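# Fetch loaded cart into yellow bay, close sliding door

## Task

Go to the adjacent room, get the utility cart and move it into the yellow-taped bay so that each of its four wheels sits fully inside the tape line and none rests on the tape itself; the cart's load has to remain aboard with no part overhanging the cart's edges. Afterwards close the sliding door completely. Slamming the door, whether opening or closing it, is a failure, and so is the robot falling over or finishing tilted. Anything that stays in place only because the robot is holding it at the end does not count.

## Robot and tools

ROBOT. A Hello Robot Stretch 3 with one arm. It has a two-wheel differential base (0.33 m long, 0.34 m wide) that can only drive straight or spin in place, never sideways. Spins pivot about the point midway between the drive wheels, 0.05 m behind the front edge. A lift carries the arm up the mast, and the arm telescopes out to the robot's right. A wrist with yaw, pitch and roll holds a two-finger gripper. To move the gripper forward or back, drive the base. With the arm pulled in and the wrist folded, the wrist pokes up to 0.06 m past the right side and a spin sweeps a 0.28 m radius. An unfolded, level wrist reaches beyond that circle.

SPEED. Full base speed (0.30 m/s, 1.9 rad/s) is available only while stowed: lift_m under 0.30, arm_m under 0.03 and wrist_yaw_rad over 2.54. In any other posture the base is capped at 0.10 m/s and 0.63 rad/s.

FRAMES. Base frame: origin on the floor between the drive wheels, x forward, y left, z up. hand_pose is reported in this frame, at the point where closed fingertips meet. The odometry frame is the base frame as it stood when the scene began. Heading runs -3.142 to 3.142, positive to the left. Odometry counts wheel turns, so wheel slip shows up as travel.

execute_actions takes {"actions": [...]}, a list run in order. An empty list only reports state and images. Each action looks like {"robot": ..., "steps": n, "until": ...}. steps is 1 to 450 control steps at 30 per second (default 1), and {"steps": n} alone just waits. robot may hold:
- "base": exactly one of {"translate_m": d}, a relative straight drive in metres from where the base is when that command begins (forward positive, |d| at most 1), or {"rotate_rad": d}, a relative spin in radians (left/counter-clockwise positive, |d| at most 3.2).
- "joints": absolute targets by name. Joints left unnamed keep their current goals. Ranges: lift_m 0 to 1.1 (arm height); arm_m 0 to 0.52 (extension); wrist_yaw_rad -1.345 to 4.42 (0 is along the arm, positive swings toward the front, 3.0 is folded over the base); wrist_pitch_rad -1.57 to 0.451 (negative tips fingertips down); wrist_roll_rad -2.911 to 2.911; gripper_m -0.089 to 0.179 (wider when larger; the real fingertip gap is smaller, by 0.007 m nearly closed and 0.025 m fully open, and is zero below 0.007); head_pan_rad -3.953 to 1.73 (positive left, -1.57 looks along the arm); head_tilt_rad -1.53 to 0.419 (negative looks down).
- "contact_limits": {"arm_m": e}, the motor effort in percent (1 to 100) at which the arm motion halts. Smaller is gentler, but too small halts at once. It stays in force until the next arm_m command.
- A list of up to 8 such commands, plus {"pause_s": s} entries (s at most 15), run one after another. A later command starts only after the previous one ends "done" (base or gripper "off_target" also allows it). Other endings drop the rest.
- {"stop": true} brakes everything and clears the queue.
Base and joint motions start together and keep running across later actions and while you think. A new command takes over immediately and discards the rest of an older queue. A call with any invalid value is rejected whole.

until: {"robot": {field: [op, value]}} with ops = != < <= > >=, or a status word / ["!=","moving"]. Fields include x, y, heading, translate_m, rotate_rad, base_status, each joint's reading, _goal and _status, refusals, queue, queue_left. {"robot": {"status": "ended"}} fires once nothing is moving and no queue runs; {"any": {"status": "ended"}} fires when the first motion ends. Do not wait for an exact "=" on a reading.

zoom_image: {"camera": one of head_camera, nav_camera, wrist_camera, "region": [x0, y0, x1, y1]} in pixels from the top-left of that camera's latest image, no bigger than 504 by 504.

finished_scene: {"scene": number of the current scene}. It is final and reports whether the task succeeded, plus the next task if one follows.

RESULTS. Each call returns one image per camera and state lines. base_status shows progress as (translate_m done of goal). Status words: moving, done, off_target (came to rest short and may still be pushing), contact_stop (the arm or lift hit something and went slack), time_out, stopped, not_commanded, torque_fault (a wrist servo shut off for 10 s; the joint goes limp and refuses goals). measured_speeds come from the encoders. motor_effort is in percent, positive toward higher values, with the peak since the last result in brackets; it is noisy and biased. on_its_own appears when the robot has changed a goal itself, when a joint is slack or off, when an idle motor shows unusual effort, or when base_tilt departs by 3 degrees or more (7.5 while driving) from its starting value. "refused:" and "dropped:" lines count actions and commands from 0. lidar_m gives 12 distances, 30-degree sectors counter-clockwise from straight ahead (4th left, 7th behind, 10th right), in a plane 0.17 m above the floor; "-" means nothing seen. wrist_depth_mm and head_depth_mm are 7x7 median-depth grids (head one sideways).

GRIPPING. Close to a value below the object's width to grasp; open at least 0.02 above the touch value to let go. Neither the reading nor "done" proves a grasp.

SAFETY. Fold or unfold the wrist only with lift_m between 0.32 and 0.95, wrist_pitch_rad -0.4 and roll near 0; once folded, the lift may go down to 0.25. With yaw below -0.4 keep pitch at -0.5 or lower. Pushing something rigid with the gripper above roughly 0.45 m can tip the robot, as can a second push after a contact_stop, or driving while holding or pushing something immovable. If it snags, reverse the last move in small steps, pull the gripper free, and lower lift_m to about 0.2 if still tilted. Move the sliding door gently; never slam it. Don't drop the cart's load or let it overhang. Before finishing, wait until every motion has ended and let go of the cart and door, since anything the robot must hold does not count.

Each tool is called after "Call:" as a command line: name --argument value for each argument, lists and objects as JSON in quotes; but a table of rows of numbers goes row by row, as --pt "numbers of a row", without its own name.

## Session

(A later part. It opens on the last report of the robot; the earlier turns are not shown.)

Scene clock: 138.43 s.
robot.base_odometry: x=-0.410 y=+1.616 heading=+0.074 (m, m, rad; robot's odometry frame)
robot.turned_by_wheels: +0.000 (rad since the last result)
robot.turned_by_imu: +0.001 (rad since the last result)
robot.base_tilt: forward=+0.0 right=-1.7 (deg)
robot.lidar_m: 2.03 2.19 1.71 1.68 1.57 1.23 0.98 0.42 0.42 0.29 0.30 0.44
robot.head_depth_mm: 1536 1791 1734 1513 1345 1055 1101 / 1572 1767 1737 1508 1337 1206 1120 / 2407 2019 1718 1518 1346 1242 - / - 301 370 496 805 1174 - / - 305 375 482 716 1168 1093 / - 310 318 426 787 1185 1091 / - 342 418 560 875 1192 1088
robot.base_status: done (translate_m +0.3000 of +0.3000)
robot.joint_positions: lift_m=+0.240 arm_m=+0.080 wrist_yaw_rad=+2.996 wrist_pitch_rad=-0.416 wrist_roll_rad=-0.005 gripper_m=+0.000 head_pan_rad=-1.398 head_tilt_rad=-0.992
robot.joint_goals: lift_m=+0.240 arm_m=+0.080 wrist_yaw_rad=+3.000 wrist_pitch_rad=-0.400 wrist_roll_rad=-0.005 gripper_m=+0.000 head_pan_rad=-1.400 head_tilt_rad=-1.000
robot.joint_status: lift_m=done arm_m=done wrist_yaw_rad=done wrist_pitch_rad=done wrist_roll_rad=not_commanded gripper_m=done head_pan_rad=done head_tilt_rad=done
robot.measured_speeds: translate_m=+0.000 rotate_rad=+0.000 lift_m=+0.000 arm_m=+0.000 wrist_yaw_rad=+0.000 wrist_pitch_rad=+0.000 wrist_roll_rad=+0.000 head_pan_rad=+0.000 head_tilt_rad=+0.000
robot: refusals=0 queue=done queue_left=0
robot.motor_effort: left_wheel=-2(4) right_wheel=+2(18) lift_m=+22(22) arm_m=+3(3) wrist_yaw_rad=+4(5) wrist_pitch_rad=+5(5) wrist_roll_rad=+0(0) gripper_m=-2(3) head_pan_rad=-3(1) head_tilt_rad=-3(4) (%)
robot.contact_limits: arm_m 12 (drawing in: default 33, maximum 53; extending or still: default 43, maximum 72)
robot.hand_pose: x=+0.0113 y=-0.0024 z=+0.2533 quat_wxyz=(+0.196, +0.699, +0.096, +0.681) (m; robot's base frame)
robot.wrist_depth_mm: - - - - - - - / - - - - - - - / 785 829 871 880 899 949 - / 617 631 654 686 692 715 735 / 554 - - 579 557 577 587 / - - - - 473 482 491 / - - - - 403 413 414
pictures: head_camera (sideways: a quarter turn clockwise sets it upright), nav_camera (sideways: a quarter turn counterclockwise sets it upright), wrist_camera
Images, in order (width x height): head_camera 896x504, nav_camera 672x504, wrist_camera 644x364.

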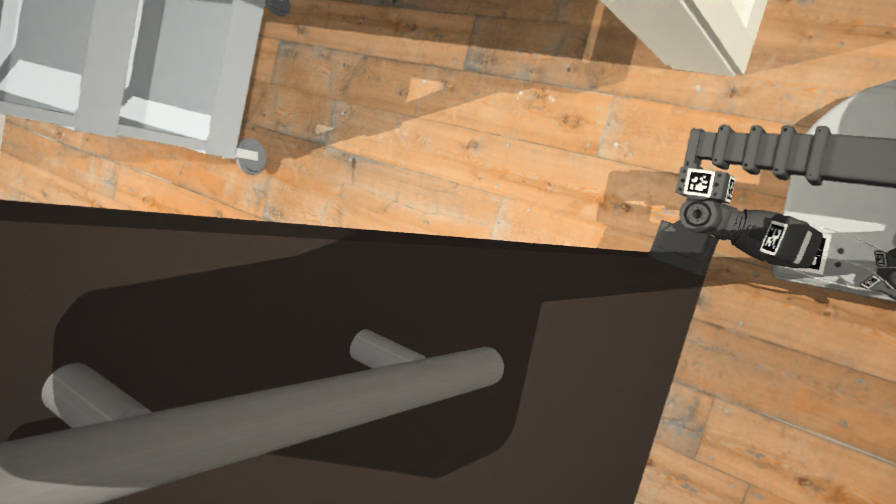

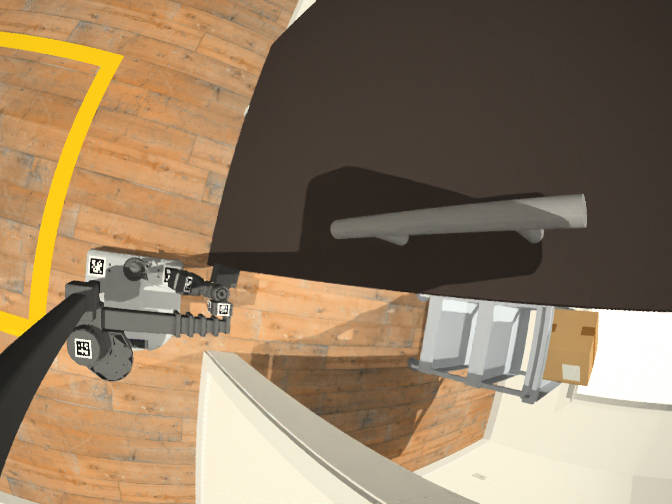

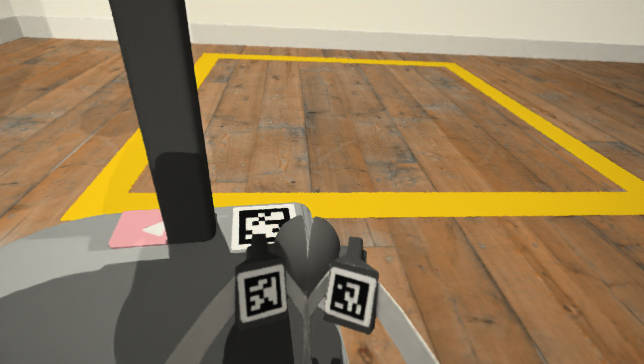

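Call:
execute_actions --actions '[{"robot":{"base":{"translate_m":0.33},"joints":{"arm_m":0.12}},"steps":200,"until":{"robot":{"status":"ended"}}}]'

Scene clock: 142.87 s.
robot.base_odometry: x=-0.081 y=+1.641 heading=+0.074 (m, m, rad; robot's odometry frame)
robot.turned_by_wheels: +0.000 (rad since the last result)
robot.turned_by_imu: +0.001 (rad since the last result)
robot.base_tilt: forward=+0.0 right=-1.7 (deg)
robot.lidar_m: 2.22 2.15 1.68 1.65 1.77 1.56 1.06 0.69 1.52 0.32 0.33 0.49
robot.head_depth_mm: 2417 1971 1743 1524 1355 1211 1101 / 2452 2007 1718 1513 1341 1206 1115 / 2336 1989 1713 1516 1335 1186 - / 289 330 411 551 858 1183 - / 295 341 411 540 805 1187 1095 / - 323 353 591 889 1197 1094 / 315 373 466 633 982 1197 1092
robot.base_status: done (translate_m +0.3300 of +0.3300)
robot.joint_positions: lift_m=+0.240 arm_m=+0.120 wrist_yaw_rad=+2.997 wrist_pitch_rad=-0.416 wrist_roll_rad=-0.005 gripper_m=+0.000 head_pan_rad=-1.398 head_tilt_rad=-0.992
robot.joint_goals: lift_m=+0.240 arm_m=+0.120 wrist_yaw_rad=+3.000 wrist_pitch_rad=-0.400 wrist_roll_rad=-0.005 gripper_m=+0.000 head_pan_rad=-1.400 head_tilt_rad=-1.000
robot.joint_status: lift_m=done arm_m=done wrist_yaw_rad=done wrist_pitch_rad=done wrist_roll_rad=not_commanded gripper_m=done head_pan_rad=done head_tilt_rad=done
robot.measured_speeds: translate_m=+0.000 rotate_rad=+0.000 lift_m=+0.000 arm_m=+0.000 wrist_yaw_rad=+0.000 wrist_pitch_rad=+0.000 wrist_roll_rad=+0.000 head_pan_rad=+0.000 head_tilt_rad=+0.000
robot: refusals=0 queue=done queue_left=0
robot.motor_effort: left_wheel=-2(6) right_wheel=+1(20) lift_m=+23(22) arm_m=+4(8) wrist_yaw_rad=+3(8) wrist_pitch_rad=+5(5) wrist_roll_rad=+0(0) gripper_m=-2(2) head_pan_rad=-1(2) head_tilt_rad=-4(4) (%)
robot.hand_pose: x=+0.0112 y=-0.0424 z=+0.2533 quat_wxyz=(+0.196, +0.699, +0.096, +0.681) (m; robot's base frame)
robot.wrist_depth_mm: - - - - - - - / - - - - - - - / 801 818 841 881 912 947 - / 623 667 697 680 686 703 743 / - - - 568 564 576 586 / - - - - 473 483 486 / - - - - 406 411 414
pictures: head_camera (sideways: a quarter turn clockwise sets it upright), nav_camera (sideways: a quarter turn counterclockwise sets it upright), wrist_camera
Images, in order (width x height): head_camera 896x504, nav_camera 672x504, wrist_camera 644x364.

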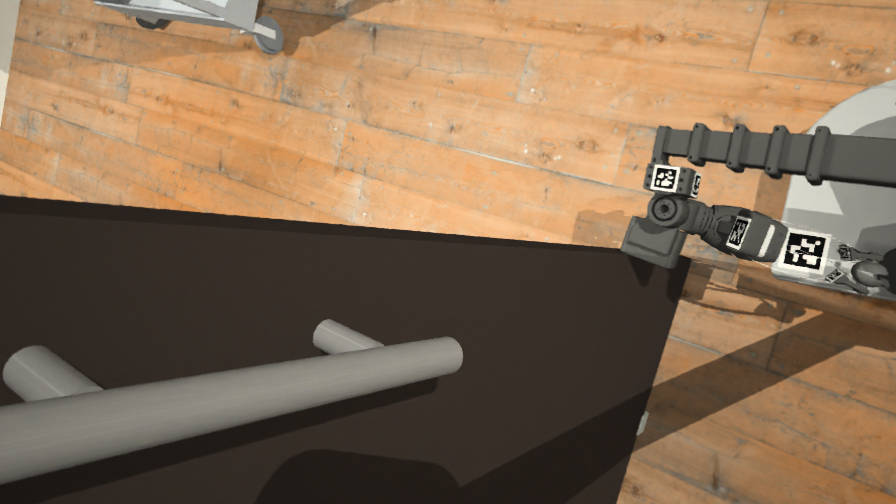

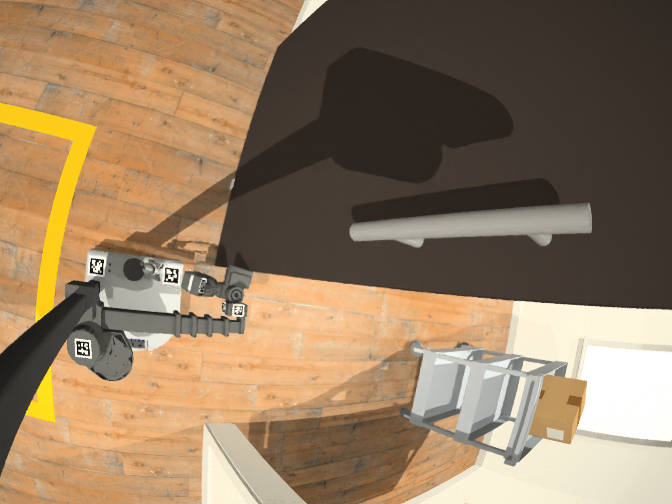

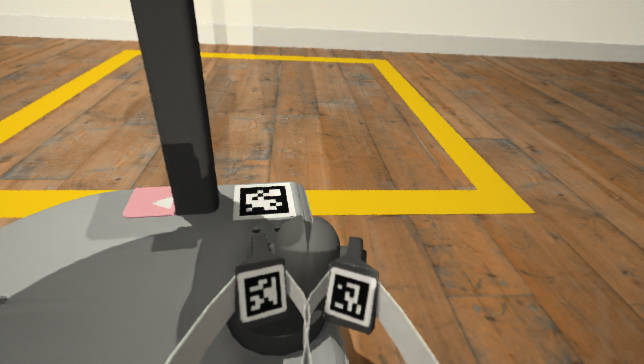

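Call:
execute_actions --actions '[{"robot":[{"base":{"translate_m":0.06}},{"base":{"translate_m":-0.43},"joints":{"arm_m":0.0,"lift_m":0.28}},{"base":{"rotate_rad":-1.62},"joints":{"head_pan_rad":0,"head_tilt_rad":-0.6}}],"steps":400,"until":{"robot":{"status":"ended"}}}]'

Scene clock: 151.83 s.
robot.base_odometry: x=-0.450 y=+1.613 heading=-1.546 (m, m, rad; robot's odometry frame)
robot.turned_by_wheels: -1.620 (rad since the last result)
robot.turned_by_imu: -1.616 (rad since the last result)
robot.base_tilt: forward=+0.0 right=-1.7 (deg)
robot.lidar_m: 1.47 3.21 0.57 1.31 2.29 1.73 1.68 1.59 1.19 1.10 0.45 0.39
robot.head_depth_mm: 2560 2801 3025 2290 1784 1382 643 / 2552 2758 2906 2244 1755 1445 1223 / 2508 1441 1880 1912 1756 1439 1228 / 2529 1392 1869 1961 1735 1435 1220 / 2602 2765 2727 2038 1754 1426 1216 / 2601 2879 3002 2193 1720 1417 1218 / 2589 2926 2987 2195 1718 1418 1214
robot.base_status: done (rotate_rad -1.6199 of -1.6200)
robot.joint_positions: lift_m=+0.280 arm_m=+0.000 wrist_yaw_rad=+2.998 wrist_pitch_rad=-0.416 wrist_roll_rad=-0.005 gripper_m=+0.000 head_pan_rad=-0.007 head_tilt_rad=-0.606
robot.joint_goals: lift_m=+0.280 arm_m=+0.000 wrist_yaw_rad=+3.000 wrist_pitch_rad=-0.400 wrist_roll_rad=-0.005 gripper_m=+0.000 head_pan_rad=+0.000 head_tilt_rad=-0.600
robot.joint_status: lift_m=done arm_m=done wrist_yaw_rad=done wrist_pitch_rad=done wrist_roll_rad=not_commanded gripper_m=done head_pan_rad=done head_tilt_rad=done
robot.measured_speeds: translate_m=+0.000 rotate_rad=+0.000 lift_m=+0.000 arm_m=+0.000 wrist_yaw_rad=+0.000 wrist_pitch_rad=+0.000 wrist_roll_rad=+0.000 head_pan_rad=+0.000 head_tilt_rad=+0.000
robot: refusals=0 queue=done queue_left=0
robot.motor_effort: left_wheel=+3(12) right_wheel=-2(21) lift_m=+29(28) arm_m=-4(8) wrist_yaw_rad=+2(9) wrist_pitch_rad=+5(5) wrist_roll_rad=+0(1) gripper_m=-3(3) head_pan_rad=+3(47) head_tilt_rad=+3(30) (%)
robot.hand_pose: x=+0.0109 y=+0.0772 z=+0.2930 quat_wxyz=(+0.195, +0.699, +0.097, +0.682) (m; robot's base frame)
robot.wrist_depth_mm: - - - - 663 - - / - - - - 676 - - / 865 - 931 957 748 - - / 695 - 732 730 725 788 814 / 569 573 603 634 617 640 651 / 483 482 - - 531 532 533 / - - - 425 447 457 460
pictures: head_camera (sideways: a quarter turn clockwise sets it upright), nav_camera (sideways: a quarter turn counterclockwise sets it upright), wrist_camera
Images, in order (width x height): head_camera 896x504, nav_camera 672x504, wrist_camera 644x364.

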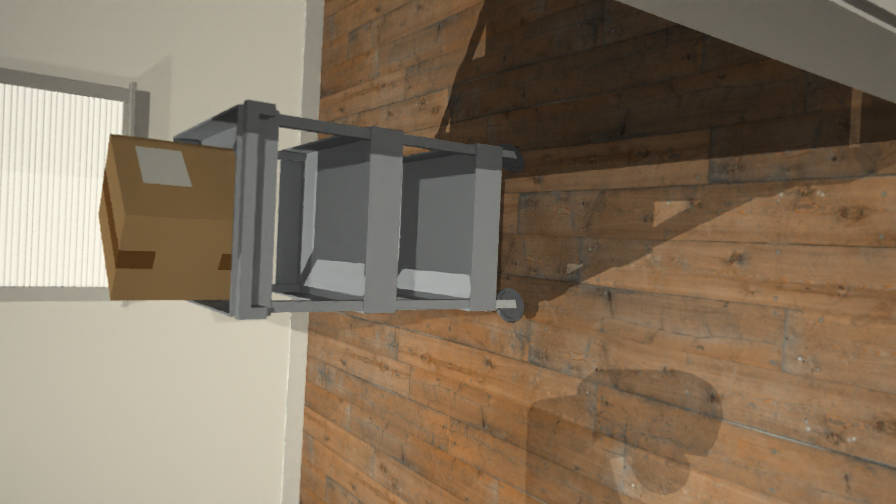

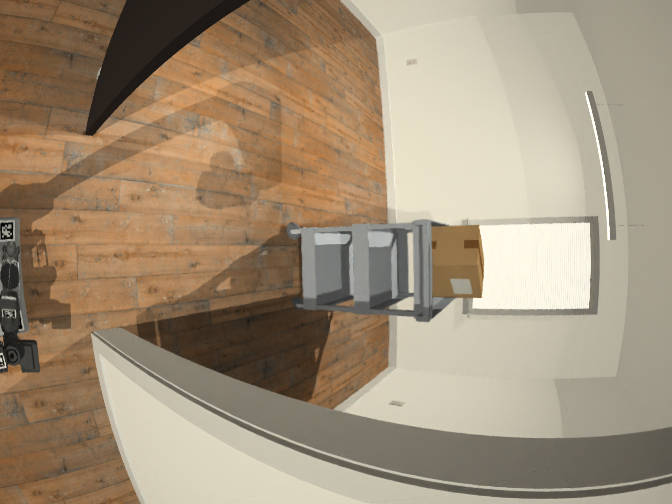

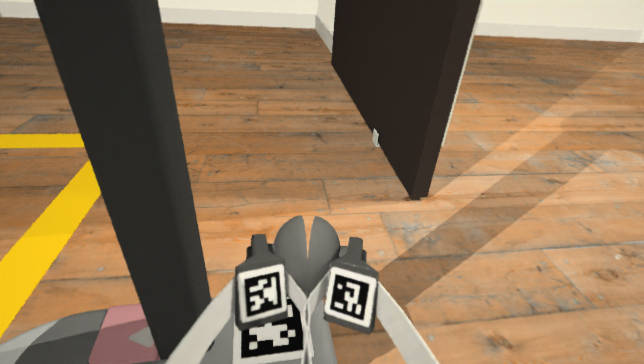

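Call:
execute_actions --actions '[{"robot":[{"base":{"rotate_rad":0.2}},{"base":{"translate_m":0.6}},{"base":{"rotate_rad":-0.2}},{"base":{"translate_m":0.15},"joints":{"lift_m":0.55}},{"joints":{"wrist_yaw_rad":1.57,"gripper_m":0.12}},{"joints":{"wrist_pitch_rad":0,"head_tilt_rad":-0.8,"head_pan_rad":-0.3}}],"steps":450,"until":{"robot":{"status":"ended"}}},{"steps":300,"until":{"robot":{"status":"ended"}}}]'

Scene clock: 163.97 s.
robot.base_odometry: x=-0.312 y=+0.878 heading=-1.546 (m, m, rad; robot's odometry frame)
robot.turned_by_wheels: +0.000 (rad since the last result)
robot.turned_by_imu: +0.004 (rad since the last result)
robot.base_tilt: forward=-0.1 right=-1.7 (deg)
robot.lidar_m: 0.74 2.46 2.50 0.93 0.56 0.54 2.42 0.51 0.46 1.32 1.39 0.76
robot.head_depth_mm: 2169 2345 2203 1793 1508 1303 1153 / 2196 2400 949 1706 1520 1306 1144 / 905 1027 881 1183 1401 1299 1145 / 747 800 869 1166 1401 1296 1119 / 716 774 837 1153 1379 1286 1130 / 733 819 818 1154 1417 1277 1137 / 1897 2165 2155 1752 1473 1276 1131
robot.base_status: done (translate_m +0.1500 of +0.1500)
robot.joint_positions: lift_m=+0.550 arm_m=+0.000 wrist_yaw_rad=+1.573 wrist_pitch_rad=-0.022 wrist_roll_rad=-0.005 gripper_m=+0.120 head_pan_rad=-0.293 head_tilt_rad=-0.790
robot.joint_goals: lift_m=+0.550 arm_m=+0.000 wrist_yaw_rad=+1.570 wrist_pitch_rad=+0.000 wrist_roll_rad=-0.005 gripper_m=+0.120 head_pan_rad=-0.300 head_tilt_rad=-0.800
robot.joint_status: lift_m=done arm_m=done wrist_yaw_rad=done wrist_pitch_rad=done wrist_roll_rad=not_commanded gripper_m=done head_pan_rad=done head_tilt_rad=done
robot.measured_speeds: translate_m=+0.000 rotate_rad=+0.000 lift_m=+0.000 arm_m=+0.000 wrist_yaw_rad=+0.000 wrist_pitch_rad=+0.000 wrist_roll_rad=+0.000 head_pan_rad=+0.000 head_tilt_rad=+0.000
robot: refusals=0 queue=done queue_left=0
robot.motor_effort: left_wheel=+3(12) right_wheel=-3(7) lift_m=+29(31) arm_m=-4(4) wrist_yaw_rad=-3(5) wrist_pitch_rad=+6(6) wrist_roll_rad=+0(0) gripper_m=+0(82) head_pan_rad=-4(30) head_tilt_rad=-5(22) (%)
robot.hand_pose: x=+0.2343 y=-0.1446 z=+0.6587 quat_wxyz=(+0.507, +0.505, -0.492, +0.496) (m; robot's base frame)
robot.wrist_depth_mm: - - 747 637 797 - - / - - - 628 627 - - / - - - - - - - / - - - - - - - / - - - 675 685 - - / - - - - - - - / - - - 893 905 - -
pictures: head_camera (sideways: a quarter turn clockwise sets it upright), nav_camera (sideways: a quarter turn counterclockwise sets it upright), wrist_camera
Images, in order (width x height): head_camera 896x504, nav_camera 672x504, wrist_camera 644x364.

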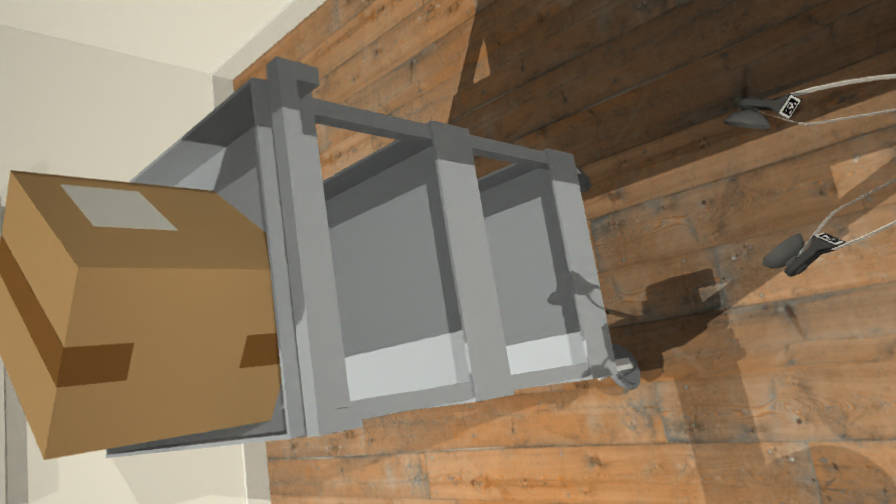

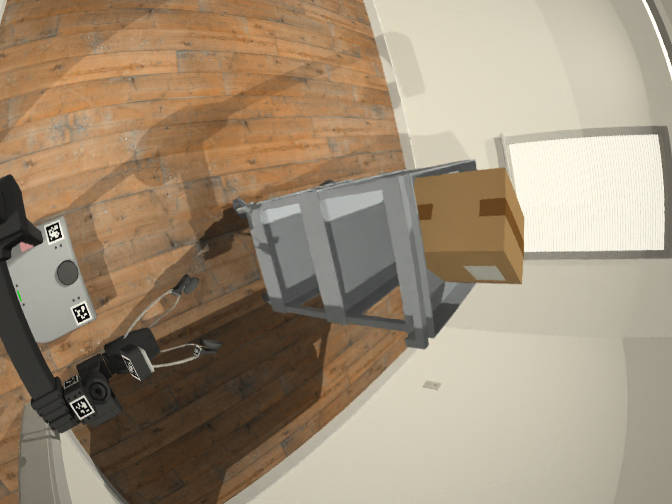

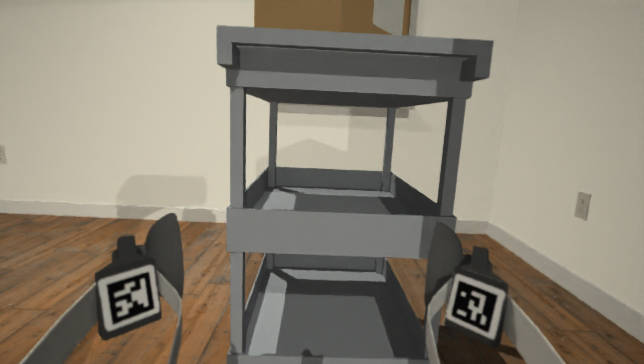

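Call:
execute_actions --actions '[{"robot":[{"joints":{"wrist_roll_rad":1.57,"arm_m":0.07,"lift_m":0.49,"gripper_m":0.17}},{"base":{"translate_m":0.28}}],"steps":450,"until":{"robot":{"status":"ended"}}}]'

Scene clock: 169.57 s.
robot.base_odometry: x=-0.305 y=+0.598 heading=-1.546 (m, m, rad; robot's odometry frame)
robot.turned_by_wheels: +0.000 (rad since the last result)
robot.turned_by_imu: +0.001 (rad since the last result)
robot.base_tilt: forward=-0.1 right=-1.7 (deg)
robot.lidar_m: 0.46 2.17 2.47 1.83 0.80 0.77 2.70 0.68 0.84 1.33 0.63 0.47
robot.head_depth_mm: 1974 2228 805 665 1409 1307 1158 / 1844 687 827 643 976 1222 1124 / 700 511 583 629 958 1216 1145 / 694 523 583 620 954 1167 1129 / 1696 536 617 604 946 1115 1135 / 1707 556 674 700 1410 1286 1129 / 1711 1925 2080 1746 1464 1283 1138
robot.base_status: done (translate_m +0.2800 of +0.2800)
robot.joint_positions: lift_m=+0.490 arm_m=+0.070 wrist_yaw_rad=+1.572 wrist_pitch_rad=-0.020 wrist_roll_rad=+1.566 gripper_m=+0.170 head_pan_rad=-0.293 head_tilt_rad=-0.790
robot.joint_goals: lift_m=+0.490 arm_m=+0.070 wrist_yaw_rad=+1.570 wrist_pitch_rad=+0.000 wrist_roll_rad=+1.570 gripper_m=+0.170 head_pan_rad=-0.300 head_tilt_rad=-0.800
robot.joint_status: lift_m=done arm_m=done wrist_yaw_rad=done wrist_pitch_rad=done wrist_roll_rad=done gripper_m=done head_pan_rad=done head_tilt_rad=done
robot.measured_speeds: translate_m=+0.000 rotate_rad=+0.000 lift_m=+0.000 arm_m=+0.000 wrist_yaw_rad=+0.000 wrist_pitch_rad=+0.000 wrist_roll_rad=+0.000 head_pan_rad=+0.000 head_tilt_rad=+0.000
robot: refusals=0 queue=done queue_left=0
robot.motor_effort: left_wheel=+2(8) right_wheel=-3(3) lift_m=+22(28) arm_m=+4(3) wrist_yaw_rad=-3(3) wrist_pitch_rad=+6(6) wrist_roll_rad=+1(5) gripper_m=+0(83) head_pan_rad=-4(4) head_tilt_rad=-4(4) (%)
robot.hand_pose: x=+0.2343 y=-0.2143 z=+0.5993 quat_wxyz=(+0.009, +0.708, -0.706, -0.006) (m; robot's base frame)
robot.wrist_depth_mm: 332 351 - - 353 955 478 / 340 358 805 933 362 756 514 / 351 359 817 967 376 749 516 / 359 367 844 - 387 737 517 / 366 398 974 959 395 720 511 / - 404 - - 405 - 431 / 379 399 422 418 423 447 438
pictures: head_camera (sideways: a quarter turn clockwise sets it upright), nav_camera (sideways: a quarter turn counterclockwise sets it upright), wrist_camera
Images, in order (width x height): head_camera 896x504, nav_camera 672x504, wrist_camera 644x364.

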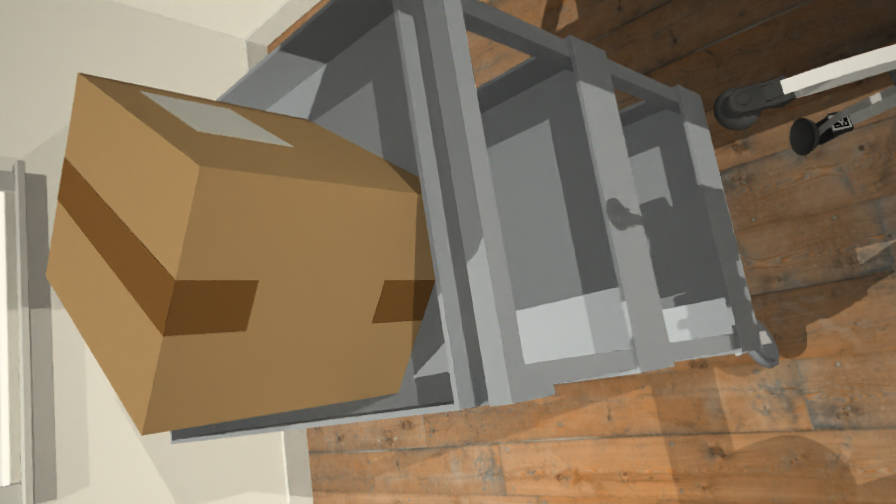

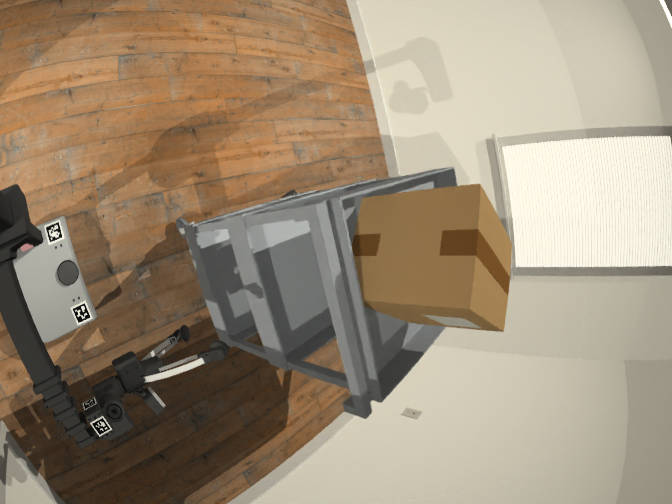

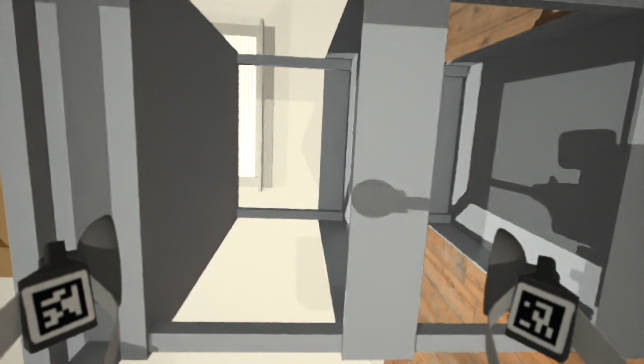

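Call:
execute_actions --actions '[{"robot":[{"joints":{"lift_m":0.4}},{"base":{"translate_m":0.16}}],"steps":450,"until":{"robot":{"status":"ended"}}}]'

Scene clock: 174.17 s.
robot.base_odometry: x=-0.301 y=+0.438 heading=-1.546 (m, m, rad; robot's odometry frame)
robot.turned_by_wheels: +0.000 (rad since the last result)
robot.turned_by_imu: +0.001 (rad since the last result)
robot.base_tilt: forward=-0.1 right=-1.7 (deg)
robot.lidar_m: 0.30 2.00 2.47 2.35 0.97 0.91 2.85 0.81 1.08 1.34 0.41 0.31
robot.head_depth_mm: 1805 517 751 697 531 864 1131 / 1754 492 399 463 523 825 1104 / 1680 486 412 476 528 805 1064 / 1643 485 424 508 567 743 1040 / 1643 481 450 544 574 514 1029 / 1599 1769 505 667 1409 1261 1129 / 1572 1792 2020 1750 1473 1283 1128
robot.base_status: done (translate_m +0.1600 of +0.1600)
robot.joint_positions: lift_m=+0.400 arm_m=+0.070 wrist_yaw_rad=+1.572 wrist_pitch_rad=-0.020 wrist_roll_rad=+1.567 gripper_m=+0.170 head_pan_rad=-0.293 head_tilt_rad=-0.790
robot.joint_goals: lift_m=+0.400 arm_m=+0.070 wrist_yaw_rad=+1.570 wrist_pitch_rad=+0.000 wrist_roll_rad=+1.570 gripper_m=+0.170 head_pan_rad=-0.300 head_tilt_rad=-0.800
robot.joint_status: lift_m=done arm_m=done wrist_yaw_rad=done wrist_pitch_rad=done wrist_roll_rad=done gripper_m=done head_pan_rad=done head_tilt_rad=done
robot.measured_speeds: translate_m=+0.000 rotate_rad=+0.000 lift_m=+0.000 arm_m=+0.000 wrist_yaw_rad=+0.000 wrist_pitch_rad=+0.000 wrist_roll_rad=+0.000 head_pan_rad=+0.000 head_tilt_rad=+0.000
robot: refusals=0 queue=done queue_left=0
robot.motor_effort: left_wheel=+2(9) right_wheel=-3(3) lift_m=+21(21) arm_m=+4(3) wrist_yaw_rad=-2(2) wrist_pitch_rad=+6(6) wrist_roll_rad=+1(1) gripper_m=+0(0) head_pan_rad=-4(4) head_tilt_rad=-5(5) (%)
robot.hand_pose: x=+0.2343 y=-0.2143 z=+0.5093 quat_wxyz=(+0.009, +0.708, -0.706, -0.006) (m; robot's base frame)
robot.wrist_depth_mm: 364 532 724 199 735 570 417 / 368 547 - 204 783 609 414 / 369 546 - 210 818 597 416 / 373 548 - 216 828 597 416 / 372 611 810 221 833 588 405 / - - - 228 - 648 393 / 402 - - 234 - 928 373
pictures: head_camera (sideways: a quarter turn clockwise sets it upright), nav_camera (sideways: a quarter turn counterclockwise sets it upright), wrist_camera
Images, in order (width x height): head_camera 896x504, nav_camera 672x504, wrist_camera 644x364.

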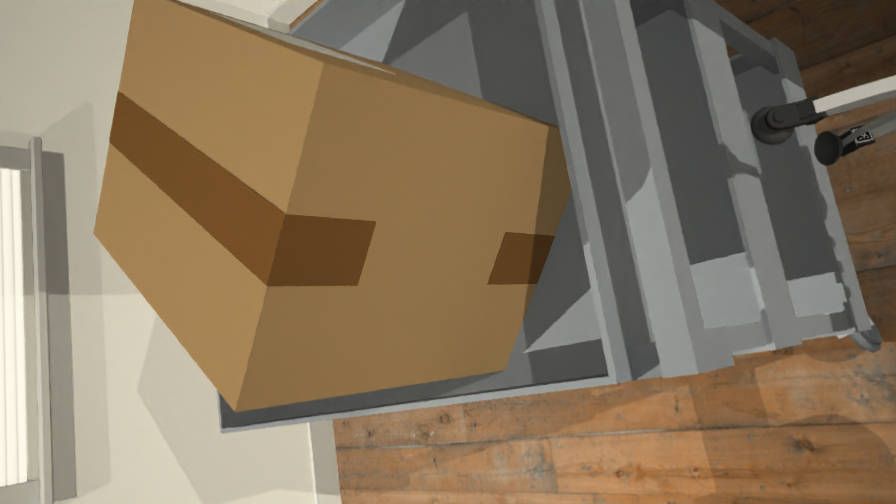

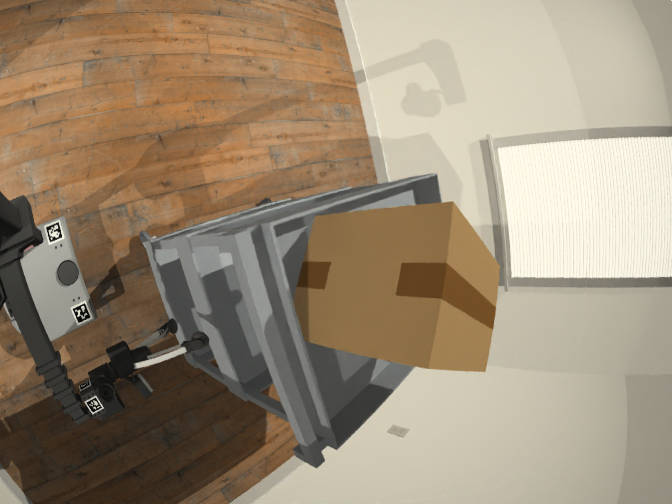

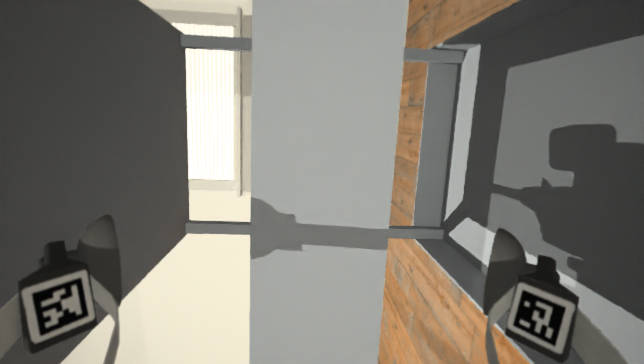

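Call:
execute_actions --actions '[{"robot":[{"base":{"translate_m":0.09}},{"joints":{"gripper_m":0.03}},{"pause_s":0.7},{"base":{"translate_m":-0.3}}],"steps":450,"until":{"robot":{"status":"ended"}}}]'

Scene clock: 182.97 s.
robot.base_odometry: x=-0.307 y=+0.648 heading=-1.546 (m, m, rad; robot's odometry frame)
robot.turned_by_wheels: +0.000 (rad since the last result)
robot.turned_by_imu: +0.001 (rad since the last result)
robot.base_tilt: forward=-0.1 right=-1.7 (deg)
robot.lidar_m: 0.20 2.22 2.48 1.67 0.77 0.73 2.64 0.63 0.77 1.33 0.29 0.21
robot.head_depth_mm: 2003 496 376 332 545 462 1016 / 1958 489 374 349 421 471 722 / 1915 487 372 367 450 500 677 / 1885 483 370 387 481 498 470 / 1830 2034 369 412 520 496 404 / 1806 2021 783 633 1384 1262 1128 / 1759 1996 2084 1739 1472 1282 1130
robot.base_status: done (translate_m -0.3000 of -0.3000)
robot.joint_positions: lift_m=+0.400 arm_m=+0.070 wrist_yaw_rad=+1.572 wrist_pitch_rad=-0.050 wrist_roll_rad=+1.571 gripper_m=+0.052 head_pan_rad=-0.293 head_tilt_rad=-0.790
robot.joint_goals: lift_m=+0.400 arm_m=+0.070 wrist_yaw_rad=+1.570 wrist_pitch_rad=+0.000 wrist_roll_rad=+1.570 gripper_m=+0.053 head_pan_rad=-0.300 head_tilt_rad=-0.800
robot.joint_status: lift_m=done arm_m=done wrist_yaw_rad=done wrist_pitch_rad=done wrist_roll_rad=done gripper_m=done head_pan_rad=done head_tilt_rad=done
robot.measured_speeds: translate_m=+0.000 rotate_rad=+0.000 lift_m=+0.000 arm_m=+0.000 wrist_yaw_rad=+0.000 wrist_pitch_rad=+0.000 wrist_roll_rad=+0.000 head_pan_rad=+0.000 head_tilt_rad=+0.000
robot: refusals=0 queue=done queue_left=0
robot.on_its_own: gripper_m is held at +0.053, not at your +0.030, by its stall guard, which is still easing
robot.motor_effort: left_wheel=+3(7) right_wheel=-6(17) lift_m=+25(25) arm_m=+3(3) wrist_yaw_rad=-2(6) wrist_pitch_rad=+14(16) wrist_roll_rad=+0(1) gripper_m=-9(100) head_pan_rad=-4(4) head_tilt_rad=-5(5) (%)
robot.hand_pose: x=+0.2334 y=-0.2144 z=+0.5017 quat_wxyz=(+0.018, +0.707, -0.706, -0.018) (m; robot's base frame)
robot.wrist_depth_mm: 384 647 118 121 124 539 397 / 379 584 120 123 126 560 396 / 383 598 123 125 128 559 397 / 386 595 125 128 131 562 395 / 387 556 128 130 134 557 391 / 387 518 130 133 136 518 391 / 380 - 133 136 139 492 390
pictures: head_camera (sideways: a quarter turn clockwise sets it upright), nav_camera (sideways: a quarter turn counterclockwise sets it upright), wrist_camera
Images, in order (width x height): head_camera 896x504, nav_camera 672x504, wrist_camera 644x364.

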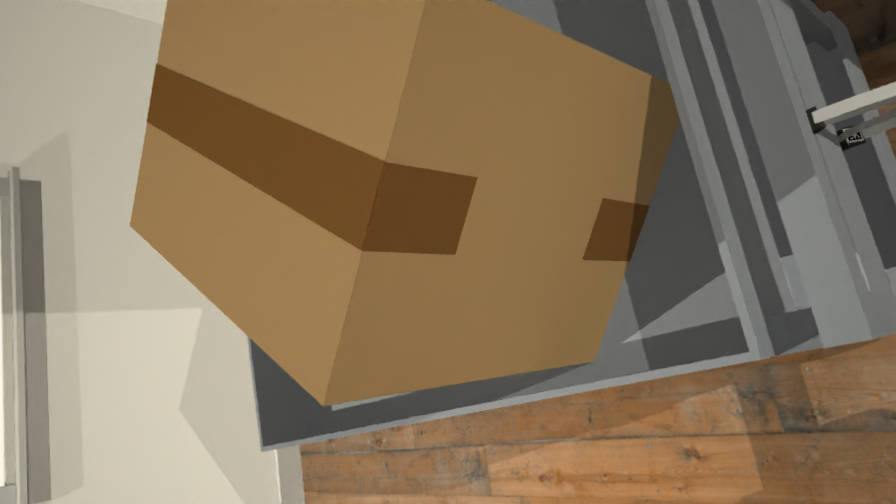

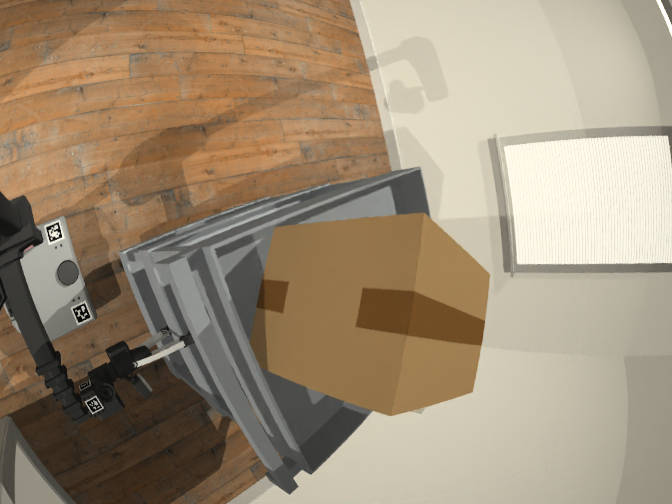

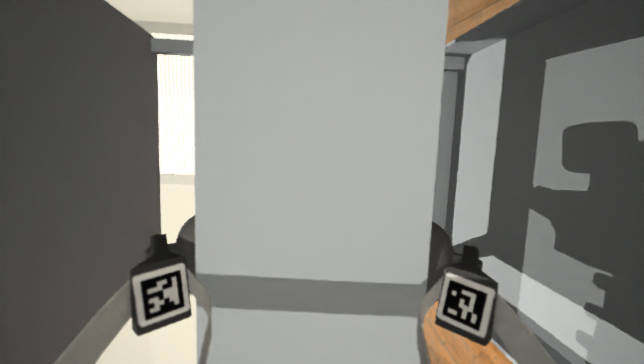

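Call:
execute_actions --actions '[{"robot":[{"base":{"rotate_rad":-0.3}},{"base":{"translate_m":-0.45}},{"base":{"rotate_rad":0.33}}],"steps":450,"until":{"robot":{"status":"ended"}}}]'

Scene clock: 191.77 s.
robot.base_odometry: x=-0.185 y=+1.081 heading=-1.516 (m, m, rad; robot's odometry frame)
robot.turned_by_wheels: +0.030 (rad since the last result)
robot.turned_by_imu: +0.031 (rad since the last result)
robot.base_tilt: forward=-0.1 right=-1.6 (deg)
robot.lidar_m: 0.25 2.70 2.36 0.47 0.31 2.25 2.21 1.91 0.51 0.50 0.29 0.25
robot.head_depth_mm: 2376 492 377 349 538 457 941 / 2359 490 375 378 448 451 769 / 2293 487 380 414 499 446 765 / 2250 2453 397 457 545 457 748 / 2199 2467 429 532 563 451 833 / 2165 2480 2164 1768 1482 1284 1127 / 2123 2435 2150 1762 1483 1284 1123
robot.base_status: done (rotate_rad +0.3297 of +0.3300)
robot.joint_positions: lift_m=+0.400 arm_m=+0.070 wrist_yaw_rad=+1.571 wrist_pitch_rad=-0.054 wrist_roll_rad=+1.565 gripper_m=+0.057 head_pan_rad=-0.293 head_tilt_rad=-0.791
robot.joint_goals: lift_m=+0.400 arm_m=+0.070 wrist_yaw_rad=+1.570 wrist_pitch_rad=+0.000 wrist_roll_rad=+1.570 gripper_m=+0.056 head_pan_rad=-0.300 head_tilt_rad=-0.800
robot.joint_status: lift_m=done arm_m=done wrist_yaw_rad=done wrist_pitch_rad=done wrist_roll_rad=done gripper_m=done head_pan_rad=done head_tilt_rad=done
robot.measured_speeds: translate_m=+0.000 rotate_rad=+0.000 lift_m=+0.000 arm_m=+0.000 wrist_yaw_rad=+0.000 wrist_pitch_rad=+0.000 wrist_roll_rad=+0.000 head_pan_rad=+0.000 head_tilt_rad=+0.000
robot: refusals=0 queue=done queue_left=0
robot.on_its_own: gripper_m is held at +0.056, not at your +0.030, by its stall guard, which is not easing now
robot.motor_effort: left_wheel=-5(15) right_wheel=+7(24) lift_m=+26(26) arm_m=-1(3) wrist_yaw_rad=-1(34) wrist_pitch_rad=+16(16) wrist_roll_rad=+2(6) gripper_m=-23(24) head_pan_rad=-4(5) head_tilt_rad=-5(5) (%)
robot.hand_pose: x=+0.2332 y=-0.2148 z=+0.5005 quat_wxyz=(+0.022, +0.707, -0.707, -0.017) (m; robot's base frame)
robot.wrist_depth_mm: 390 544 101 102 105 526 398 / 381 593 106 108 111 563 391 / 385 605 111 114 117 557 395 / 387 611 118 121 124 556 391 / 395 - 125 128 132 554 388 / 394 - 133 137 140 488 385 / - - 144 147 - 762 372
pictures: head_camera (sideways: a quarter turn clockwise sets it upright), nav_camera (sideways: a quarter turn counterclockwise sets it upright), wrist_camera
Images, in order (width x height): head_camera 896x504, nav_camera 672x504, wrist_camera 644x364.

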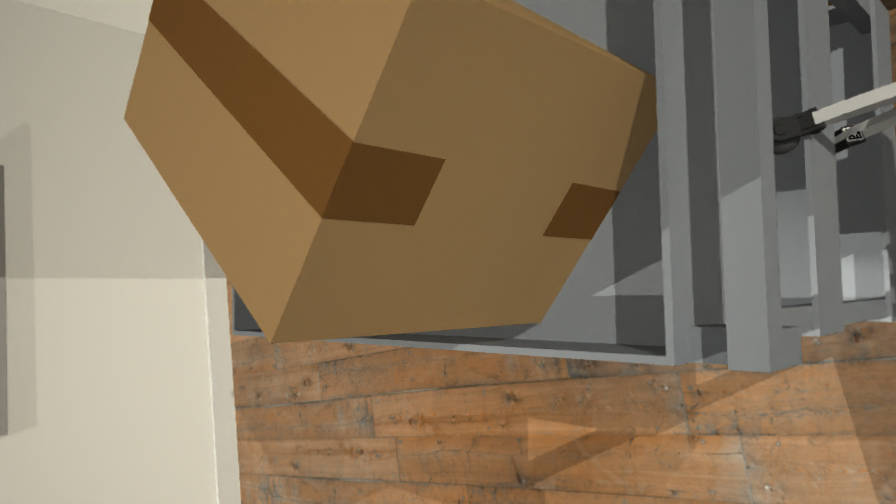

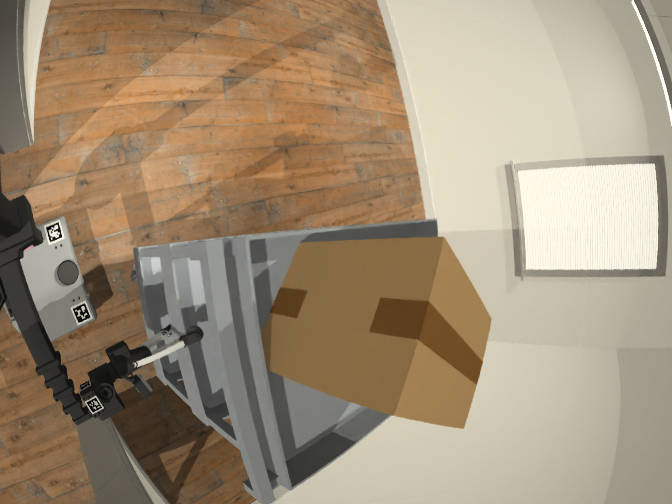

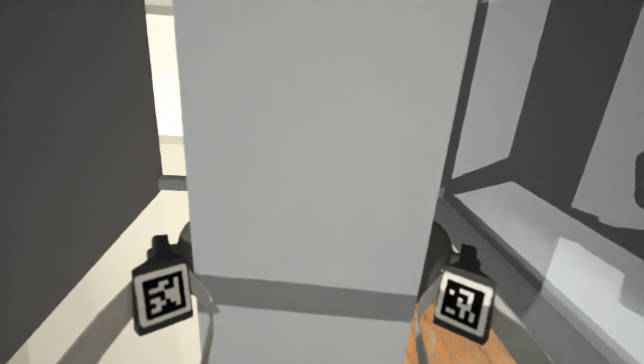

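Call:
execute_actions --actions '[{"robot":[{"joints":{"arm_m":0.0}},{"base":{"translate_m":-0.35},"joints":{"head_pan_rad":-0.6}}],"steps":450,"until":{"robot":{"status":"ended"}}}]'

Scene clock: 198.10 s.
robot.base_odometry: x=-0.204 y=+1.431 heading=-1.515 (m, m, rad; robot's odometry frame)
robot.turned_by_wheels: +0.000 (rad since the last result)
robot.turned_by_imu: +0.000 (rad since the last result)
robot.base_tilt: forward=-0.1 right=-1.7 (deg)
robot.lidar_m: 0.23 3.05 0.27 0.56 2.45 1.90 1.86 1.87 1.44 0.49 0.28 0.23
robot.head_depth_mm: 1656 1790 1935 1804 547 829 1091 / 1879 2042 2128 657 581 535 1108 / 2131 2202 721 672 580 469 1025 / 2523 484 383 399 530 454 752 / 2705 479 368 326 409 467 681 / 2584 475 366 340 430 494 459 / 2485 472 363 354 456 493 415
robot.base_status: done (translate_m -0.3500 of -0.3500)
robot.joint_positions: lift_m=+0.400 arm_m=+0.000 wrist_yaw_rad=+1.577 wrist_pitch_rad=-0.055 wrist_roll_rad=+1.562 gripper_m=+0.057 head_pan_rad=-0.593 head_tilt_rad=-0.791
robot.joint_goals: lift_m=+0.400 arm_m=+0.000 wrist_yaw_rad=+1.570 wrist_pitch_rad=+0.000 wrist_roll_rad=+1.570 gripper_m=+0.056 head_pan_rad=-0.600 head_tilt_rad=-0.800
robot.joint_status: lift_m=done arm_m=done wrist_yaw_rad=done wrist_pitch_rad=done wrist_roll_rad=done gripper_m=done head_pan_rad=done head_tilt_rad=done
robot.measured_speeds: translate_m=+0.000 rotate_rad=+0.000 lift_m=+0.000 arm_m=+0.000 wrist_yaw_rad=+0.000 wrist_pitch_rad=+0.000 wrist_roll_rad=+0.000 head_pan_rad=+0.000 head_tilt_rad=+0.000
robot: refusals=0 queue=done queue_left=0
robot.on_its_own: gripper_m is held at +0.056, not at your +0.030, by its stall guard, which is not easing now
robot.motor_effort: left_wheel=-2(13) right_wheel=+0(8) lift_m=+26(26) arm_m=-3(11) wrist_yaw_rad=-7(37) wrist_pitch_rad=+16(16) wrist_roll_rad=+2(3) gripper_m=-23(23) head_pan_rad=-5(30) head_tilt_rad=-5(5) (%)
robot.hand_pose: x=+0.2332 y=-0.1436 z=+0.5003 quat_wxyz=(+0.023, +0.709, -0.705, -0.016) (m; robot's base frame)
robot.wrist_depth_mm: 388 600 105 107 109 562 398 / 380 601 109 112 114 560 395 / 385 600 115 117 121 557 391 / 390 608 121 123 127 547 391 / 391 - 128 131 134 545 390 / 394 - 135 138 142 491 388 / - - 143 147 - 766 377
pictures: head_camera (sideways: a quarter turn clockwise sets it upright), nav_camera (sideways: a quarter turn counterclockwise sets it upright), wrist_camera
Images, in order (width x height): head_camera 896x504, nav_camera 672x504, wrist_camera 644x364.

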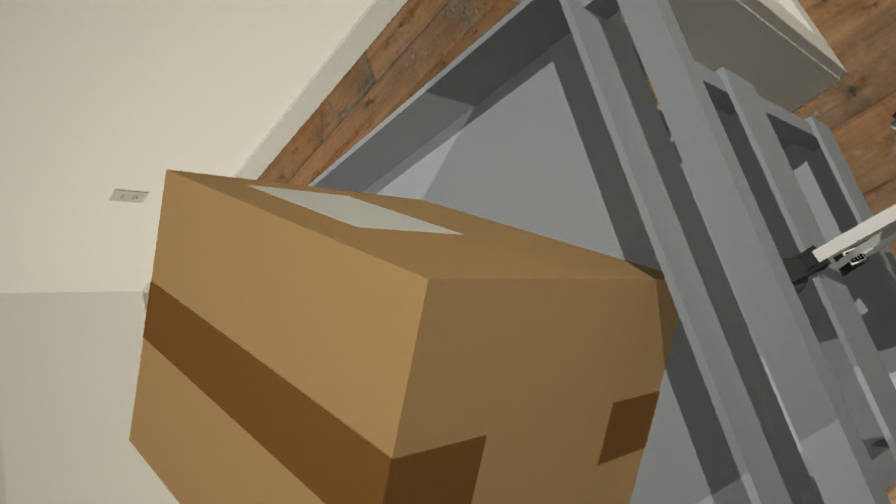

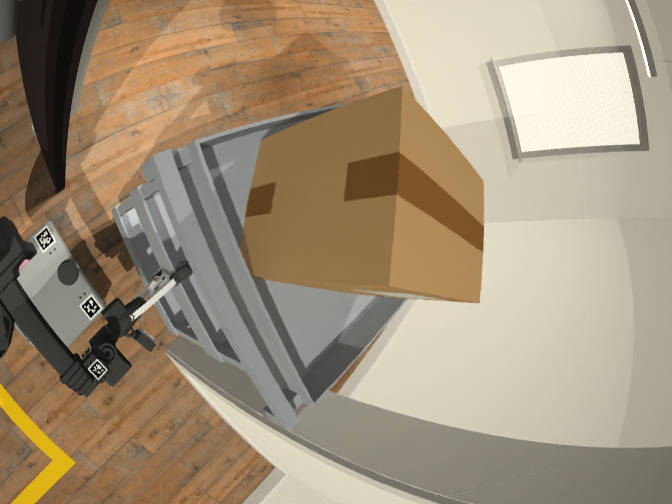

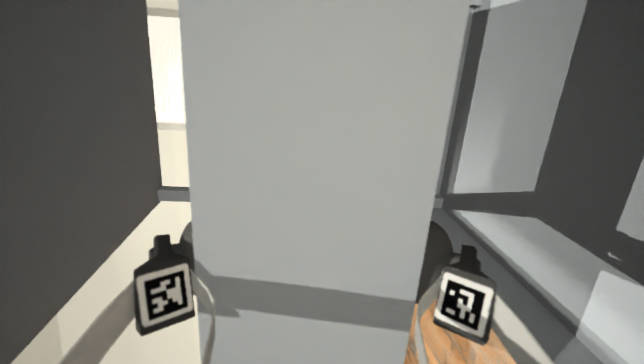

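Call:
execute_actions --actions '[{"robot":[{"base":{"rotate_rad":0.1}},{"base":{"translate_m":-0.25}}],"steps":450,"until":{"robot":{"status":"ended"}}}]'

Scene clock: 203.00 s.
robot.base_odometry: x=-0.243 y=+1.678 heading=-1.415 (m, m, rad; robot's odometry frame)
robot.turned_by_wheels: +0.100 (rad since the last result)
robot.turned_by_imu: +0.099 (rad since the last result)
robot.base_tilt: forward=-0.1 right=-1.6 (deg)
robot.lidar_m: 0.23 0.25 0.61 2.38 1.98 1.62 1.61 1.67 1.38 0.94 0.28 0.23
robot.head_depth_mm: 1727 583 624 684 546 1265 1148 / 2064 2238 2131 653 580 546 1126 / 2452 2519 757 689 579 482 1028 / 2876 483 388 413 540 453 754 / 2822 480 368 326 406 463 674 / 2761 477 366 336 426 493 452 / 2656 472 363 349 447 492 380
robot.base_status: done (translate_m -0.2500 of -0.2500)
robot.joint_positions: lift_m=+0.400 arm_m=+0.000 wrist_yaw_rad=+1.578 wrist_pitch_rad=-0.055 wrist_roll_rad=+1.563 gripper_m=+0.057 head_pan_rad=-0.593 head_tilt_rad=-0.791
robot.joint_goals: lift_m=+0.400 arm_m=+0.000 wrist_yaw_rad=+1.570 wrist_pitch_rad=+0.000 wrist_roll_rad=+1.570 gripper_m=+0.056 head_pan_rad=-0.600 head_tilt_rad=-0.800
robot.joint_status: lift_m=done arm_m=done wrist_yaw_rad=done wrist_pitch_rad=done wrist_roll_rad=done gripper_m=done head_pan_rad=done head_tilt_rad=done
robot.measured_speeds: translate_m=+0.000 rotate_rad=+0.000 lift_m=+0.000 arm_m=+0.000 wrist_yaw_rad=+0.000 wrist_pitch_rad=+0.000 wrist_roll_rad=+0.000 head_pan_rad=+0.000 head_tilt_rad=+0.000
robot: refusals=0 queue=done queue_left=0
robot.on_its_own: gripper_m is held at +0.056, not at your +0.030, by its stall guard, which is not easing now
robot.motor_effort: left_wheel=-2(14) right_wheel=-1(15) lift_m=+26(26) arm_m=-3(3) wrist_yaw_rad=-8(23) wrist_pitch_rad=+16(16) wrist_roll_rad=+2(3) gripper_m=-22(23) head_pan_rad=-4(5) head_tilt_rad=-5(4) (%)
robot.hand_pose: x=+0.2331 y=-0.1432 z=+0.5002 quat_wxyz=(+0.023, +0.709, -0.704, -0.017) (m; robot's base frame)
robot.wrist_depth_mm: 386 590 107 109 112 570 396 / 384 600 111 114 116 561 399 / 389 608 116 120 122 559 393 / 389 615 122 125 129 552 392 / 389 620 128 132 135 553 391 / 397 - 135 138 142 490 386 / - - 143 147 - 758 384
pictures: head_camera (sideways: a quarter turn clockwise sets it upright), nav_camera (sideways: a quarter turn counterclockwise sets it upright), wrist_camera
Images, in order (width x height): head_camera 896x504, nav_camera 672x504, wrist_camera 644x364.

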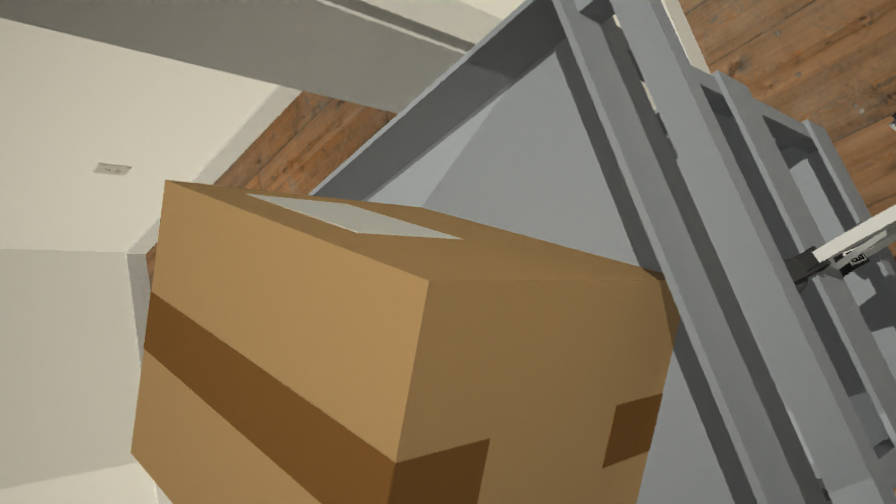

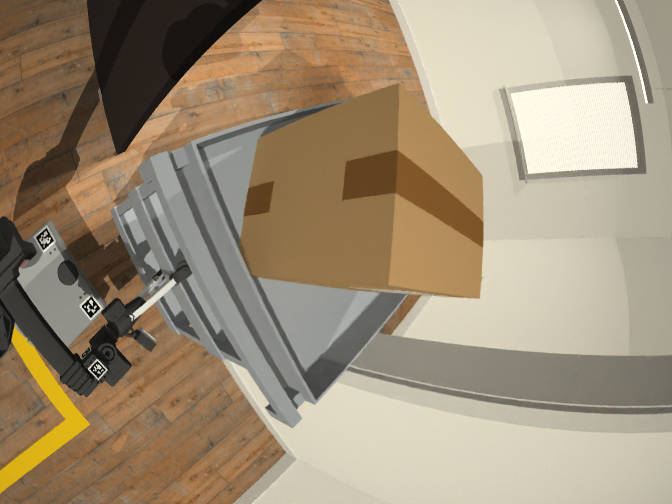

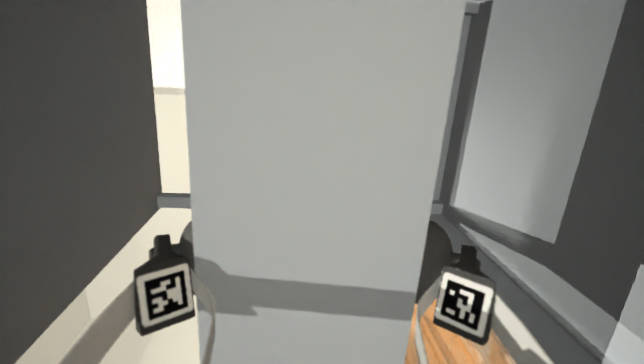

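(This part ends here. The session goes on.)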